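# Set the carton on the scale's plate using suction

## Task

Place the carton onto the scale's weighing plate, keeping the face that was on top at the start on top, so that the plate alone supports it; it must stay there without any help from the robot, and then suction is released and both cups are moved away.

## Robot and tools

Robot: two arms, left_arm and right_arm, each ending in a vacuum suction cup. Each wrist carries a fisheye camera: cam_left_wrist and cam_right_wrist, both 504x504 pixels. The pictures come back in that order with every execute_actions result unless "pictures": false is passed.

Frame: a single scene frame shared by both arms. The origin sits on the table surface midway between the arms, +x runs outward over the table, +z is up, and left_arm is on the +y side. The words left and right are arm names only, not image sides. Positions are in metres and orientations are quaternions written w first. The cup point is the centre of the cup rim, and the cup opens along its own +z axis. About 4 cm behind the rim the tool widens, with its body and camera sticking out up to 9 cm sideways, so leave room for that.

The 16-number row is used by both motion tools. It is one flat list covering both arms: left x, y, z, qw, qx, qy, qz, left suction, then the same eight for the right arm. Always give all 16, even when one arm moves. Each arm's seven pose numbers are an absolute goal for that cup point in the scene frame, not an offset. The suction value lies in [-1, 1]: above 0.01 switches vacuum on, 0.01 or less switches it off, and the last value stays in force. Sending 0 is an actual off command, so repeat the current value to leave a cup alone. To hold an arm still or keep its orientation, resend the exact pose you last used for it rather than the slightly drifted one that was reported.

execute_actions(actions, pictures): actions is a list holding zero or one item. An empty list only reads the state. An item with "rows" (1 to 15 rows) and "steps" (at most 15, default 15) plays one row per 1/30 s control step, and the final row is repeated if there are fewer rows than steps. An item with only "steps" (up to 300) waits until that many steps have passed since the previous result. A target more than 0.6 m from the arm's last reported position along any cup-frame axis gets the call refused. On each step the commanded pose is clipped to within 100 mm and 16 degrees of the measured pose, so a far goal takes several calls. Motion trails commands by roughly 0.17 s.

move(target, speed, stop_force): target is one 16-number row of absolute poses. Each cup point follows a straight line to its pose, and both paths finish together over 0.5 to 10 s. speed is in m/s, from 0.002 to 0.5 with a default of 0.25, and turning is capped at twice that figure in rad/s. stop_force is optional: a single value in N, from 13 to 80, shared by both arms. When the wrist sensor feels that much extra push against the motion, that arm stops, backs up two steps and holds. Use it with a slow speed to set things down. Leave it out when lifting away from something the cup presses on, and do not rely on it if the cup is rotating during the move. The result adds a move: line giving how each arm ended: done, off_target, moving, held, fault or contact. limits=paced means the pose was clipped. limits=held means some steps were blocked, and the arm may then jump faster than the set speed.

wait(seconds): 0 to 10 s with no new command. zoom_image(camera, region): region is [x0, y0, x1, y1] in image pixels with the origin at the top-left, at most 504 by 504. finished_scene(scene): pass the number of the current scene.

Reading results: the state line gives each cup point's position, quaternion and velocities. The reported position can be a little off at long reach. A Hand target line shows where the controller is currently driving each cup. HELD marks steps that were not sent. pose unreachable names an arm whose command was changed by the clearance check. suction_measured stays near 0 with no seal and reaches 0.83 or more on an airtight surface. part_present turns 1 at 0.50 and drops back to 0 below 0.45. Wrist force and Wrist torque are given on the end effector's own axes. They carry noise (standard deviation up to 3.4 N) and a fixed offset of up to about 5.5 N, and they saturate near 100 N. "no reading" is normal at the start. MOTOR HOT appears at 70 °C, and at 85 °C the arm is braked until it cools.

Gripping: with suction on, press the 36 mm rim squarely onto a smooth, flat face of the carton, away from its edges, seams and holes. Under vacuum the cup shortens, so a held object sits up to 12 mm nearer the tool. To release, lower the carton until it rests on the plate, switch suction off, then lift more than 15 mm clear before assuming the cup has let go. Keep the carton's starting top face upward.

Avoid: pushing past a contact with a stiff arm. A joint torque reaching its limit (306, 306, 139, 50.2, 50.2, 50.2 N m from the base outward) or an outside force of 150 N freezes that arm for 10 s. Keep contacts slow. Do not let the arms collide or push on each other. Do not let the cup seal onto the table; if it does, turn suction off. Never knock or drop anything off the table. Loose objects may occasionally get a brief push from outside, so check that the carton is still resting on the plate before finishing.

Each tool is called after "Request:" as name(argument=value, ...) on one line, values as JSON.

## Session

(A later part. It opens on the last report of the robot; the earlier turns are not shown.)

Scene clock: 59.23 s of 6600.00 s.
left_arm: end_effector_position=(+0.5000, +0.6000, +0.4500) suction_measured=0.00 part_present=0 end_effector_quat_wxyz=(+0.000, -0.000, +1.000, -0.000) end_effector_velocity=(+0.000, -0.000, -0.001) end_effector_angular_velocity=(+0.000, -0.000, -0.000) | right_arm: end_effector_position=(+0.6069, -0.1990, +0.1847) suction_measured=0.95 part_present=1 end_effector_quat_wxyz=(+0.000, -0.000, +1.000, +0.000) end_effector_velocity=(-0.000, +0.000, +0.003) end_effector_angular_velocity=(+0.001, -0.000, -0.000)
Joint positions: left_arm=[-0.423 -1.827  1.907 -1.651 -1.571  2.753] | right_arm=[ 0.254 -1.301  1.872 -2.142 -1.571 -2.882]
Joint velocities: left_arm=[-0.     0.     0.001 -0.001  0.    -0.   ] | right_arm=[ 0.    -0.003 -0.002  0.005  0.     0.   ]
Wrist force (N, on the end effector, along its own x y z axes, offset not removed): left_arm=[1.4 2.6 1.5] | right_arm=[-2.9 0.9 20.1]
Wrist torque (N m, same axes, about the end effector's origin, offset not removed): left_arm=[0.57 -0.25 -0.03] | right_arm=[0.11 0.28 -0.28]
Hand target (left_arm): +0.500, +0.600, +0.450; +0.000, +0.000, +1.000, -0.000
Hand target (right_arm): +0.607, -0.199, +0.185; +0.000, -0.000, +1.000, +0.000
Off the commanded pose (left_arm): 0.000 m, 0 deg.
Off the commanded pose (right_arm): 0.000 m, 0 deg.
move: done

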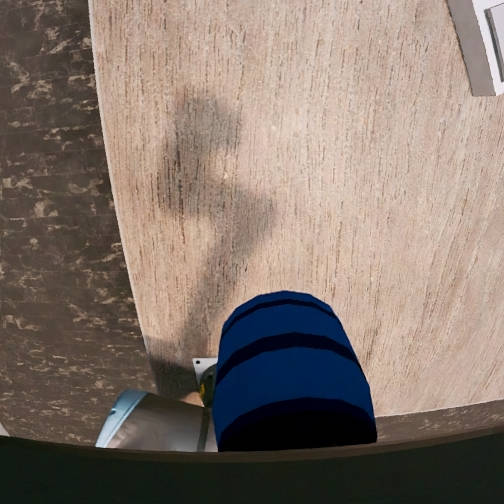

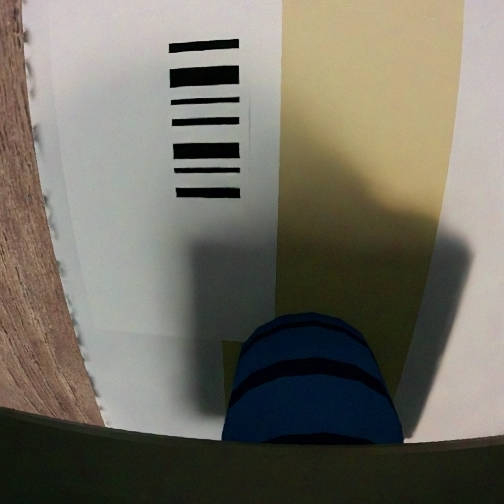

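Request:
move(target=[0.5,0.6,0.45,0,0,1,0,0,0.607,-0.199,0.144,0,0,1,0,1], speed=0.03)

Request:
move(target=[0.5,0.6,0.45,0,0,1,0,0,0.607,-0.199,0.176,0,0,1,0,0], speed=0.05)

Request:
move(target=[0.5,0.6,0.45,0,0,1,0,0,0.623,-0.198,0.175,0,0,1,0,0], speed=0.15)

Request:
move(target=[0.5,0.6,0.45,0,0,1,0,0,0.623,-0.198,0.148,0,0,1,0,1], speed=0.02, stop_force=15)

Request:
move(target=[0.5,0.6,0.45,0,0,1,0,0,0.623,-0.198,0.195,0,0,1,0,1], speed=0.02)

Scene clock: 72.57 s of 6600.00 s.
left_arm: end_effector_position=(+0.5000, +0.6000, +0.4500) suction_measured=0.00 part_present=0 end_effector_quat_wxyz=(+0.000, +0.000, +1.000, -0.000) end_effector_velocity=(-0.000, -0.000, -0.000) end_effector_angular_velocity=(-0.000, +0.001, -0.001) | right_arm: end_effector_position=(+0.6070, -0.1990, +0.1443) suction_measured=0.95 part_present=1 end_effector_quat_wxyz=(-0.000, -0.000, +1.000, +0.000) end_effector_velocity=(-0.000, +0.000, -0.003) end_effector_angular_velocity=(+0.001, +0.000, -0.000)
Joint positions: left_arm=[-0.423 -1.827  1.907 -1.651 -1.571  2.753] | right_arm=[ 0.254 -1.261  1.903 -2.213 -1.571 -2.882]
Joint velocities: left_arm=[-0.    -0.     0.001  0.    -0.001  0.   ] | right_arm=[ 0.     0.002  0.002 -0.005  0.001  0.   ]
Wrist force (N, on the end effector, along its own x y z axes, offset not removed): left_arm=[1.9 -1.1 -4.1] | right_arm=[-2.0 0.4 19.6]
Wrist torque (N m, same axes, about the end effector's origin, offset not removed): left_arm=[0.12 -0.39 0.22] | right_arm=[0.13 -0.02 -0.22]
Hand target (left_arm): +0.500, +0.600, +0.450; +0.000, +0.000, +1.000, -0.000
Hand target (right_arm): +0.607, -0.199, +0.144; -0.000, +0.000, +1.000, -0.000
Off the commanded pose (left_arm): 0.000 m, 0 deg.
Off the commanded pose (right_arm): 0.000 m, 0 deg.
After step 90, 8.60 s passed at rest.
move: done

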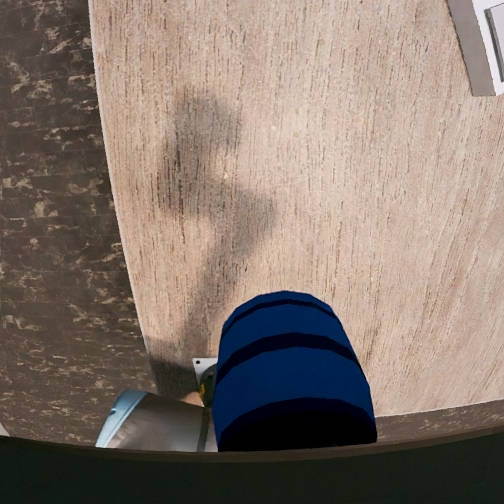

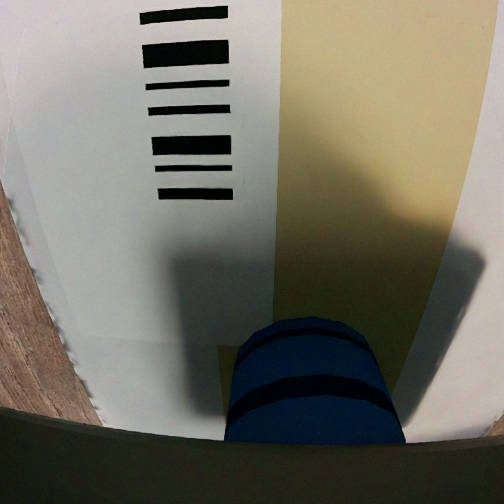

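Scene clock: 73.63 s of 6600.00 s.
left_arm: end_effector_position=(+0.5000, +0.6000, +0.4500) suction_measured=0.00 part_present=0 end_effector_quat_wxyz=(+0.000, -0.000, +1.000, -0.000) end_effector_velocity=(+0.000, -0.001, -0.000) end_effector_angular_velocity=(+0.000, +0.001, -0.001) | right_arm: end_effector_position=(+0.6070, -0.1990, +0.1757) suction_measured=0.00 part_present=0 end_effector_quat_wxyz=(+0.000, -0.000, +1.000, +0.000) end_effector_velocity=(-0.001, -0.000, +0.003) end_effector_angular_velocity=(-0.001, +0.001, +0.000)
Joint positions: left_arm=[-0.423 -1.827  1.907 -1.651 -1.571  2.753] | right_arm=[ 0.254 -1.292  1.879 -2.158 -1.571 -2.882]
Joint velocities: left_arm=[-0.001  0.001 -0.     0.     0.     0.   ] | right_arm=[ 0.    -0.003 -0.001  0.006 -0.    -0.   ]
Wrist force (N, on the end effector, along its own x y z axes, offset not removed): left_arm=[-1.7 7.0 -2.0] | right_arm=[-1.8 0.5 0.4]
Wrist torque (N m, same axes, about the end effector's origin, offset not removed): left_arm=[1.33 0.24 0.12] | right_arm=[-0.02 -0.01 -0.21]
Hand target (left_arm): +0.500, +0.600, +0.450; +0.000, +0.000, +1.000, -0.000
Hand target (right_arm): +0.607, -0.199, +0.176; +0.000, -0.000, +1.000, +0.000
Off the commanded pose (left_arm): 0.000 m, 0 deg.
Off the commanded pose (right_arm): 0.000 m, 0 deg.
move: done

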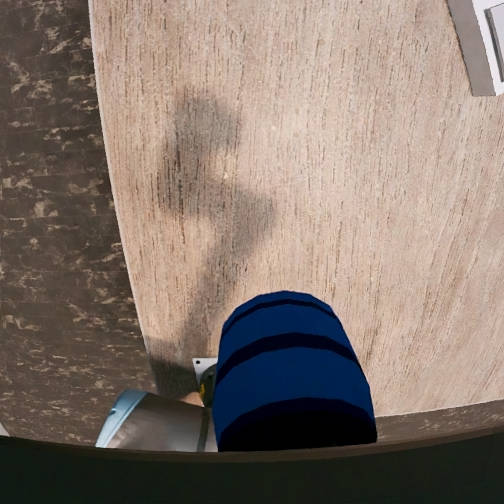

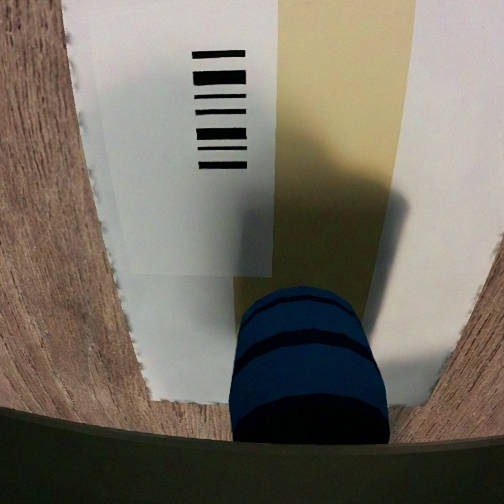

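Scene clock: 74.47 s of 6600.00 s.
left_arm: end_effector_position=(+0.5000, +0.6000, +0.4500) suction_measured=0.00 part_present=0 end_effector_quat_wxyz=(+0.000, -0.000, +1.000, -0.000) end_effector_velocity=(-0.000, -0.001, +0.000) end_effector_angular_velocity=(-0.001, -0.000, -0.001) | right_arm: end_effector_position=(+0.6227, -0.1980, +0.1750) suction_measured=0.00 part_present=0 end_effector_quat_wxyz=(+0.000, -0.000, +1.000, +0.000) end_effector_velocity=(+0.003, -0.000, +0.000) end_effector_angular_velocity=(-0.002, -0.001, -0.000)
Joint positions: left_arm=[-0.423 -1.827  1.907 -1.651 -1.571  2.753] | right_arm=[ 0.25  -1.271  1.851 -2.151 -1.571 -2.886]
Joint velocities: left_arm=[-0.002 -0.    -0.    -0.    -0.001 -0.   ] | right_arm=[-0.001  0.003 -0.005  0.002 -0.002 -0.001]
Wrist force (N, on the end effector, along its own x y z axes, offset not removed): left_arm=[0.9 2.1 4.5] | right_arm=[-0.8 0.7 1.5]
Wrist torque (N m, same axes, about the end effector's origin, offset not removed): left_arm=[0.52 -0.04 0.10] | right_arm=[0.03 -0.18 -0.26]
Hand target (left_arm): +0.500, +0.600, +0.450; +0.000, +0.000, +1.000, -0.000
Hand target (right_arm): +0.623, -0.198, +0.175; +0.000, +0.000, +1.000, -0.000
Off the commanded pose (left_arm): 0.000 m, 0 deg.
Off the commanded pose (right_arm): 0.000 m, 0 deg.
move: done

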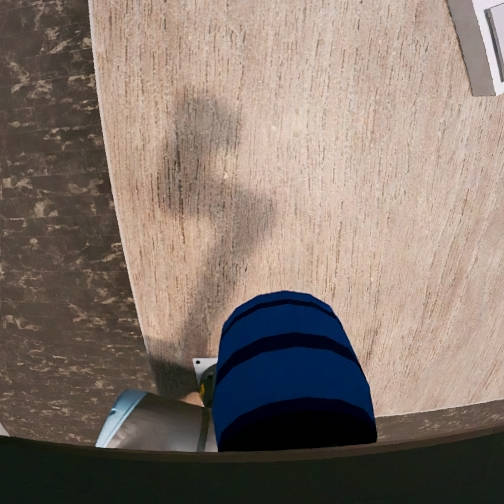

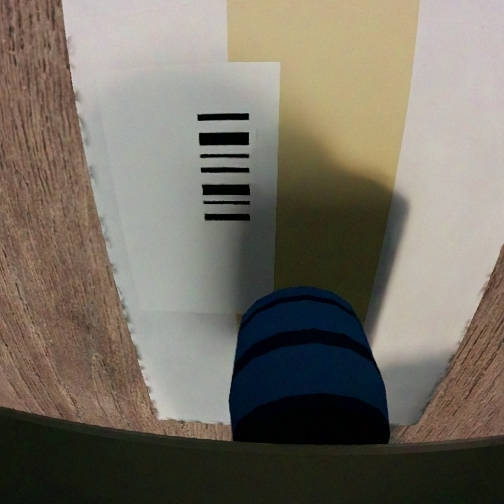

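Scene clock: 76.13 s of 6600.00 s.
left_arm: end_effector_position=(+0.5000, +0.6000, +0.4500) suction_measured=0.00 part_present=0 end_effector_quat_wxyz=(+0.000, -0.000, +1.000, -0.000) end_effector_velocity=(-0.000, +0.001, -0.000) end_effector_angular_velocity=(+0.001, -0.000, +0.002) | right_arm: end_effector_position=(+0.6230, -0.1980, +0.1483) suction_measured=0.94 part_present=1 end_effector_quat_wxyz=(-0.000, +0.000, +1.000, -0.000) end_effector_velocity=(-0.000, -0.000, -0.003) end_effector_angular_velocity=(-0.001, +0.001, -0.000)
Joint positions: left_arm=[-0.423 -1.827  1.907 -1.651 -1.571  2.753] | right_arm=[ 0.249 -1.244  1.871 -2.197 -1.571 -2.886]
Joint velocities: left_arm=[ 0.001 -0.001  0.001  0.     0.001 -0.   ] | right_arm=[-0.     0.003  0.002 -0.004 -0.     0.   ]
Wrist force (N, on the end effector, along its own x y z axes, offset not removed): left_arm=[3.6 -2.5 2.0] | right_arm=[-4.1 -0.2 22.3]
Wrist torque (N m, same axes, about the end effector's origin, offset not removed): left_arm=[-0.27 -0.63 0.14] | right_arm=[-0.09 0.43 -0.24]
Hand target (left_arm): +0.500, +0.600, +0.450; +0.000, +0.000, +1.000, -0.000
Hand target (right_arm): +0.623, -0.198, +0.148; -0.000, +0.000, +1.000, -0.000
Off the commanded pose (left_arm): 0.000 m, 0 deg.
Off the commanded pose (right_arm): 0.000 m, 0 deg.
move: done

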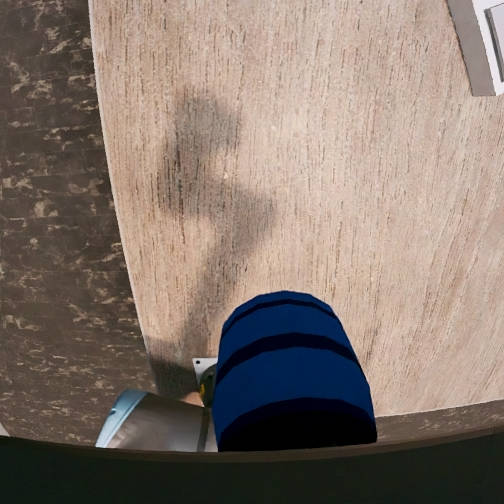

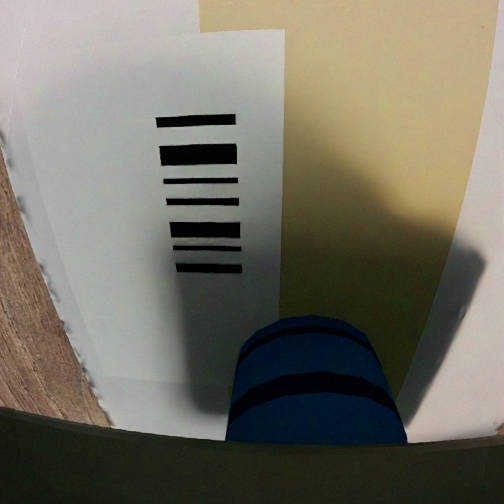

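Scene clock: 78.80 s of 6600.00 s.
left_arm: end_effector_position=(+0.5000, +0.6000, +0.4500) suction_measured=0.00 part_present=0 end_effector_quat_wxyz=(+0.000, -0.000, +1.000, -0.000) end_effector_velocity=(-0.000, +0.001, +0.000) end_effector_angular_velocity=(-0.001, +0.001, +0.001) | right_arm: end_effector_position=(+0.6229, -0.1980, +0.1947) suction_measured=0.95 part_present=1 end_effector_quat_wxyz=(+0.000, +0.000, +1.000, -0.000) end_effector_velocity=(-0.001, -0.000, +0.002) end_effector_angular_velocity=(-0.001, +0.001, +0.000)
Joint positions: left_arm=[-0.423 -1.827  1.907 -1.651 -1.571  2.753] | right_arm=[ 0.249 -1.288  1.834 -2.117 -1.571 -2.886]
Joint velocities: left_arm=[ 0.001  0.    -0.001  0.001 -0.001  0.   ] | right_arm=[ 0.    -0.003 -0.001  0.005 -0.001 -0.   ]
Wrist force (N, on the end effector, along its own x y z axes, offset not removed): left_arm=[1.1 -0.2 -3.5] | right_arm=[-2.3 0.2 22.3]
Wrist torque (N m, same axes, about the end effector's origin, offset not removed): left_arm=[0.27 -0.09 0.13] | right_arm=[-0.01 0.14 -0.27]
Hand target (left_arm): +0.500, +0.600, +0.450; +0.000, +0.000, +1.000, -0.000
Hand target (right_arm): +0.623, -0.198, +0.195; +0.000, -0.000, +1.000, +0.000
Off the commanded pose (left_arm): 0.000 m, 0 deg.
Off the commanded pose (right_arm): 0.000 m, 0 deg.
move: done

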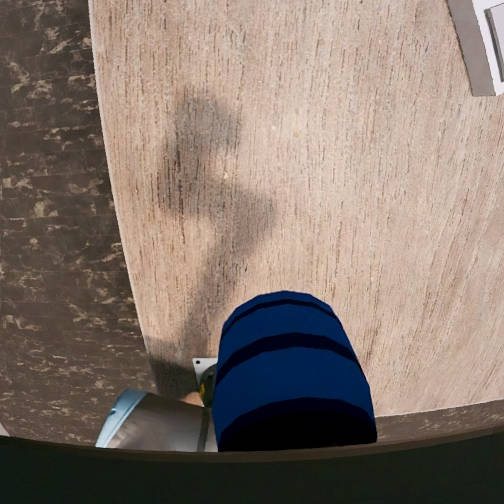

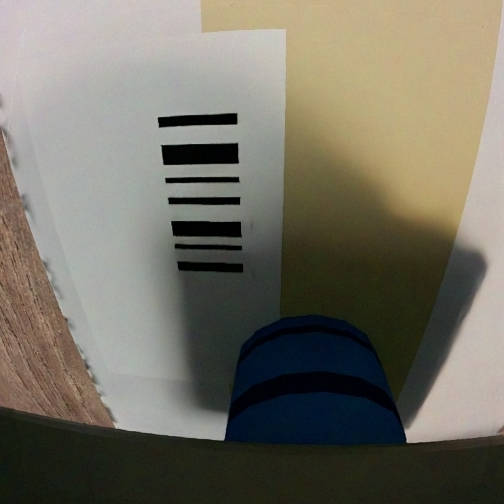

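Request:
move(target=[0.5,0.6,0.45,0,0,1,0,0,0.725,0.185,0.195,0,-0.2,0.98,0,1], speed=0.08)

Request:
move(target=[0.5,0.6,0.45,0,0,1,0,0,0.725,0.185,0.08,0,-0.2,0.98,0,1], speed=0.015, stop_force=18)

Scene clock: 89.57 s of 6600.00 s.
left_arm: end_effector_position=(+0.5000, +0.6000, +0.4500) suction_measured=0.00 part_present=0 end_effector_quat_wxyz=(+0.000, -0.000, +1.000, -0.000) end_effector_velocity=(+0.000, -0.000, -0.000) end_effector_angular_velocity=(-0.002, -0.001, +0.000) | right_arm: end_effector_position=(+0.7241, +0.1849, +0.1951) suction_measured=0.95 part_present=1 end_effector_quat_wxyz=(-0.000, -0.200, +0.980, +0.000) end_effector_velocity=(+0.000, +0.002, -0.001) end_effector_angular_velocity=(-0.001, +0.002, +0.002)
Joint positions: left_arm=[-0.423 -1.827  1.907 -1.651 -1.571  2.753] | right_arm=[ 0.581 -0.816  1.09  -1.844 -1.57  -2.958]
Joint velocities: left_arm=[ 0.     0.     0.001 -0.002 -0.001  0.   ] | right_arm=[ 0.001  0.005 -0.007  0.005  0.    -0.001]
Wrist force (N, on the end effector, along its own x y z axes, offset not removed): left_arm=[0.4 -0.8 -0.1] | right_arm=[-1.8 1.9 21.7]
Wrist torque (N m, same axes, about the end effector's origin, offset not removed): left_arm=[0.06 0.16 0.12] | right_arm=[0.30 -0.06 -0.30]
Hand target (left_arm): +0.500, +0.600, +0.450; +0.000, +0.000, +1.000, -0.000
Hand target (right_arm): +0.724, +0.185, +0.195; -0.000, -0.200, +0.980, +0.000
Off the commanded pose (left_arm): 0.000 m, 0 deg.
Off the commanded pose (right_arm): 0.001 m, 0 deg.
After step 90, 2.30 s passed at rest.
move: done

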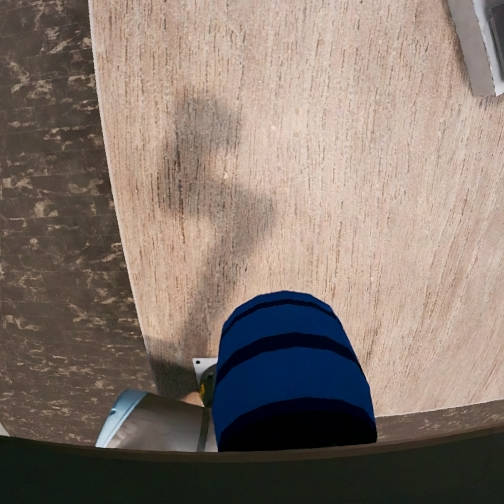

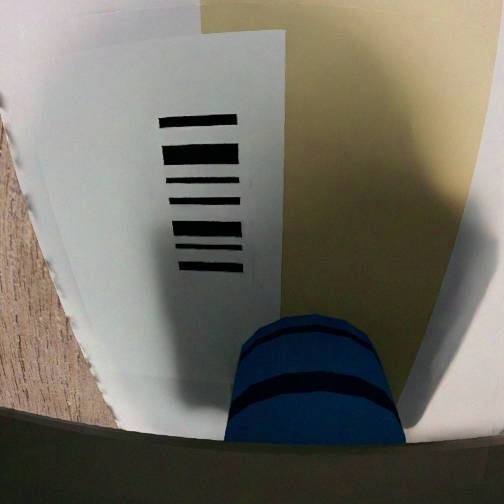

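Scene clock: 95.30 s of 6600.00 s.
left_arm: end_effector_position=(+0.5000, +0.6000, +0.4500) suction_measured=0.00 part_present=0 end_effector_quat_wxyz=(+0.000, -0.000, +1.000, -0.000) end_effector_velocity=(-0.000, -0.001, -0.001) end_effector_angular_velocity=(+0.000, +0.000, -0.002) | right_arm: end_effector_position=(+0.7249, +0.1850, +0.1154) suction_measured=0.95 part_present=1 end_effector_quat_wxyz=(+0.000, -0.200, +0.980, +0.000) end_effector_velocity=(-0.000, -0.001, +0.003) end_effector_angular_velocity=(-0.002, +0.002, -0.000)
Joint positions: left_arm=[-0.423 -1.827  1.907 -1.651 -1.571  2.753] | right_arm=[ 0.58  -0.769  1.152 -1.954 -1.571 -2.958]
Joint velocities: left_arm=[-0.001  0.     0.001 -0.001 -0.     0.001] | right_arm=[-0.    -0.002 -0.003  0.008 -0.    -0.   ]
Wrist force (N, on the end effector, along its own x y z axes, offset not removed): left_arm=[0.5 5.7 1.3] | right_arm=[5.1 -0.7 -14.2]
Wrist torque (N m, same axes, about the end effector's origin, offset not removed): left_arm=[1.09 0.10 0.29] | right_arm=[0.10 -0.01 -0.21]
Hand target (left_arm): +0.500, +0.600, +0.450; -0.000, +0.000, +1.000, -0.000
Hand target (right_arm): +0.725, +0.185, +0.116; -0.000, -0.200, +0.980, +0.000
Off the commanded pose (left_arm): 0.000 m, 0 deg.
Off the commanded pose (right_arm): 0.035 m, 0 deg.
move: contact (right_arm)

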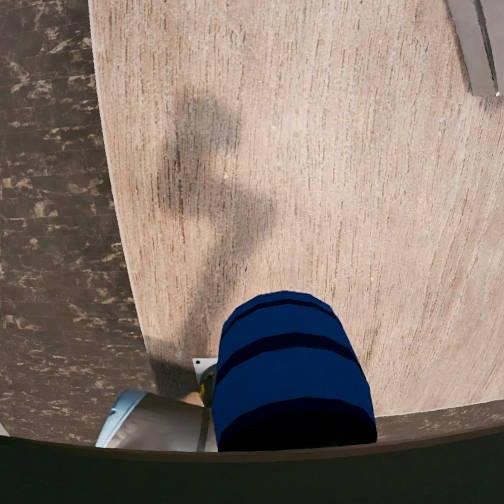

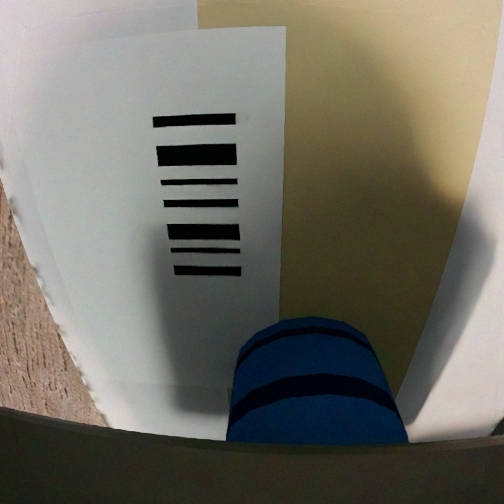

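Request:
move(target=[0.5,0.6,0.45,0,0,1,0,0,0.725,0.185,0.15,0,-0.2,0.98,0,0], speed=0.04)

Request:
move(target=[0.6,0.55,0.45,0,0,1,0,0,0.7,0.05,0.38,0,-0.2,0.98,0,0])

Scene clock: 100.90 s of 6600.00 s.
left_arm: end_effector_position=(+0.5000, +0.6000, +0.4500) suction_measured=0.00 part_present=0 end_effector_quat_wxyz=(-0.000, -0.000, +1.000, +0.000) end_effector_velocity=(-0.000, -0.000, -0.001) end_effector_angular_velocity=(+0.001, +0.002, -0.001) | right_arm: end_effector_position=(+0.7250, +0.1850, +0.1497) suction_measured=0.00 part_present=0 end_effector_quat_wxyz=(+0.000, -0.200, +0.980, +0.000) end_effector_velocity=(+0.001, +0.000, +0.002) end_effector_angular_velocity=(-0.000, -0.000, -0.000)
Joint positions: left_arm=[-0.423 -1.827  1.907 -1.651 -1.571  2.753] | right_arm=[ 0.58  -0.79   1.127 -1.907 -1.571 -2.958]
Joint velocities: left_arm=[-0.001  0.001  0.001 -0.     0.     0.   ] | right_arm=[-0.    -0.    -0.004  0.004 -0.     0.   ]
Wrist force (N, on the end effector, along its own x y z axes, offset not removed): left_arm=[0.2 2.1 1.0] | right_arm=[-0.8 0.5 2.8]
Wrist torque (N m, same axes, about the end effector's origin, offset not removed): left_arm=[0.49 0.13 0.41] | right_arm=[0.05 -0.15 -0.32]
Hand target (left_arm): +0.500, +0.600, +0.450; +0.000, -0.000, +1.000, -0.000
Hand target (right_arm): +0.725, +0.185, +0.150; +0.000, -0.200, +0.980, +0.000
Off the commanded pose (left_arm): 0.000 m, 0 deg.
Off the commanded pose (right_arm): 0.000 m, 0 deg.
After step 90, 1.33 s passed at rest.
move: done

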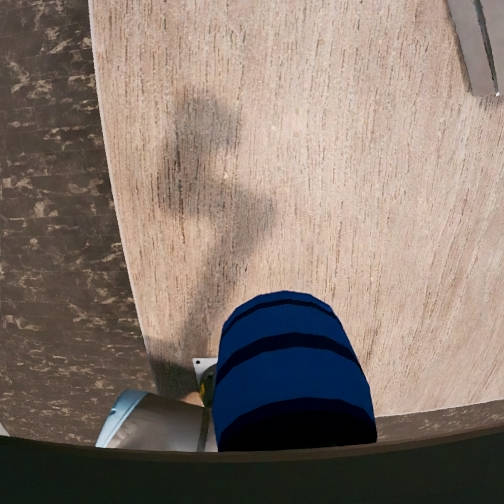

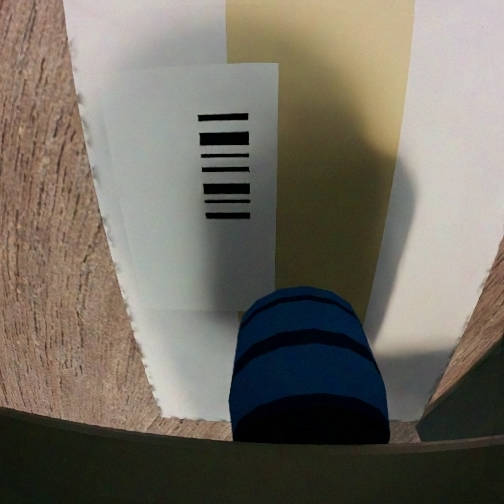

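Scene clock: 102.67 s of 6600.00 s.
left_arm: end_effector_position=(+0.5998, +0.5499, +0.4499) suction_measured=0.00 part_present=0 end_effector_quat_wxyz=(+0.000, -0.000, +1.000, +0.000) end_effector_velocity=(+0.001, +0.000, -0.001) end_effector_angular_velocity=(-0.001, +0.000, +0.001) | right_arm: end_effector_position=(+0.7000, +0.0500, +0.3797) suction_measured=0.00 part_present=0 end_effector_quat_wxyz=(+0.000, -0.200, +0.980, -0.000) end_effector_velocity=(-0.000, -0.002, +0.002) end_effector_angular_velocity=(-0.000, +0.001, -0.000)
Joint positions: left_arm=[-0.436 -1.643  1.756 -1.684 -1.571  2.74 ] | right_arm=[ 0.481 -1.07   1.176 -1.678 -1.571 -3.058]
Joint velocities: left_arm=[ 0.001  0.002 -0.001 -0.001 -0.001  0.   ] | right_arm=[-0.001 -0.002 -0.     0.003 -0.    -0.001]
Wrist force (N, on the end effector, along its own x y z axes, offset not removed): left_arm=[4.5 1.1 4.9] | right_arm=[-4.3 1.5 0.1]
Wrist torque (N m, same axes, about the end effector's origin, offset not removed): left_arm=[0.41 -0.57 0.22] | right_arm=[0.20 0.42 -0.27]
Hand target (left_arm): +0.600, +0.550, +0.450; +0.000, +0.000, +1.000, +0.000
Hand target (right_arm): +0.700, +0.050, +0.380; +0.000, -0.200, +0.980, -0.000
Off the commanded pose (left_arm): 0.000 m, 0 deg.
Off the commanded pose (right_arm): 0.000 m, 0 deg.
move: done

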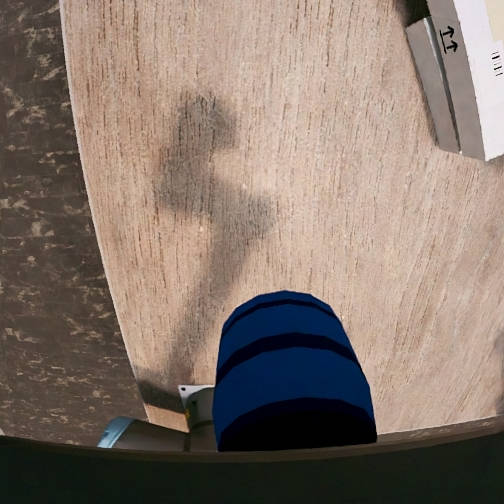

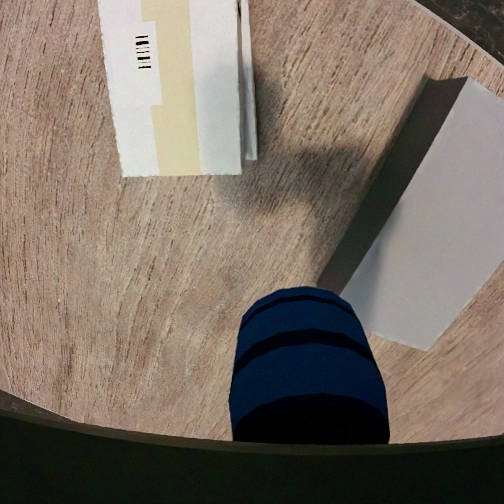

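Request:
finished_scene(scene=2)

The scene is finished: the task was done.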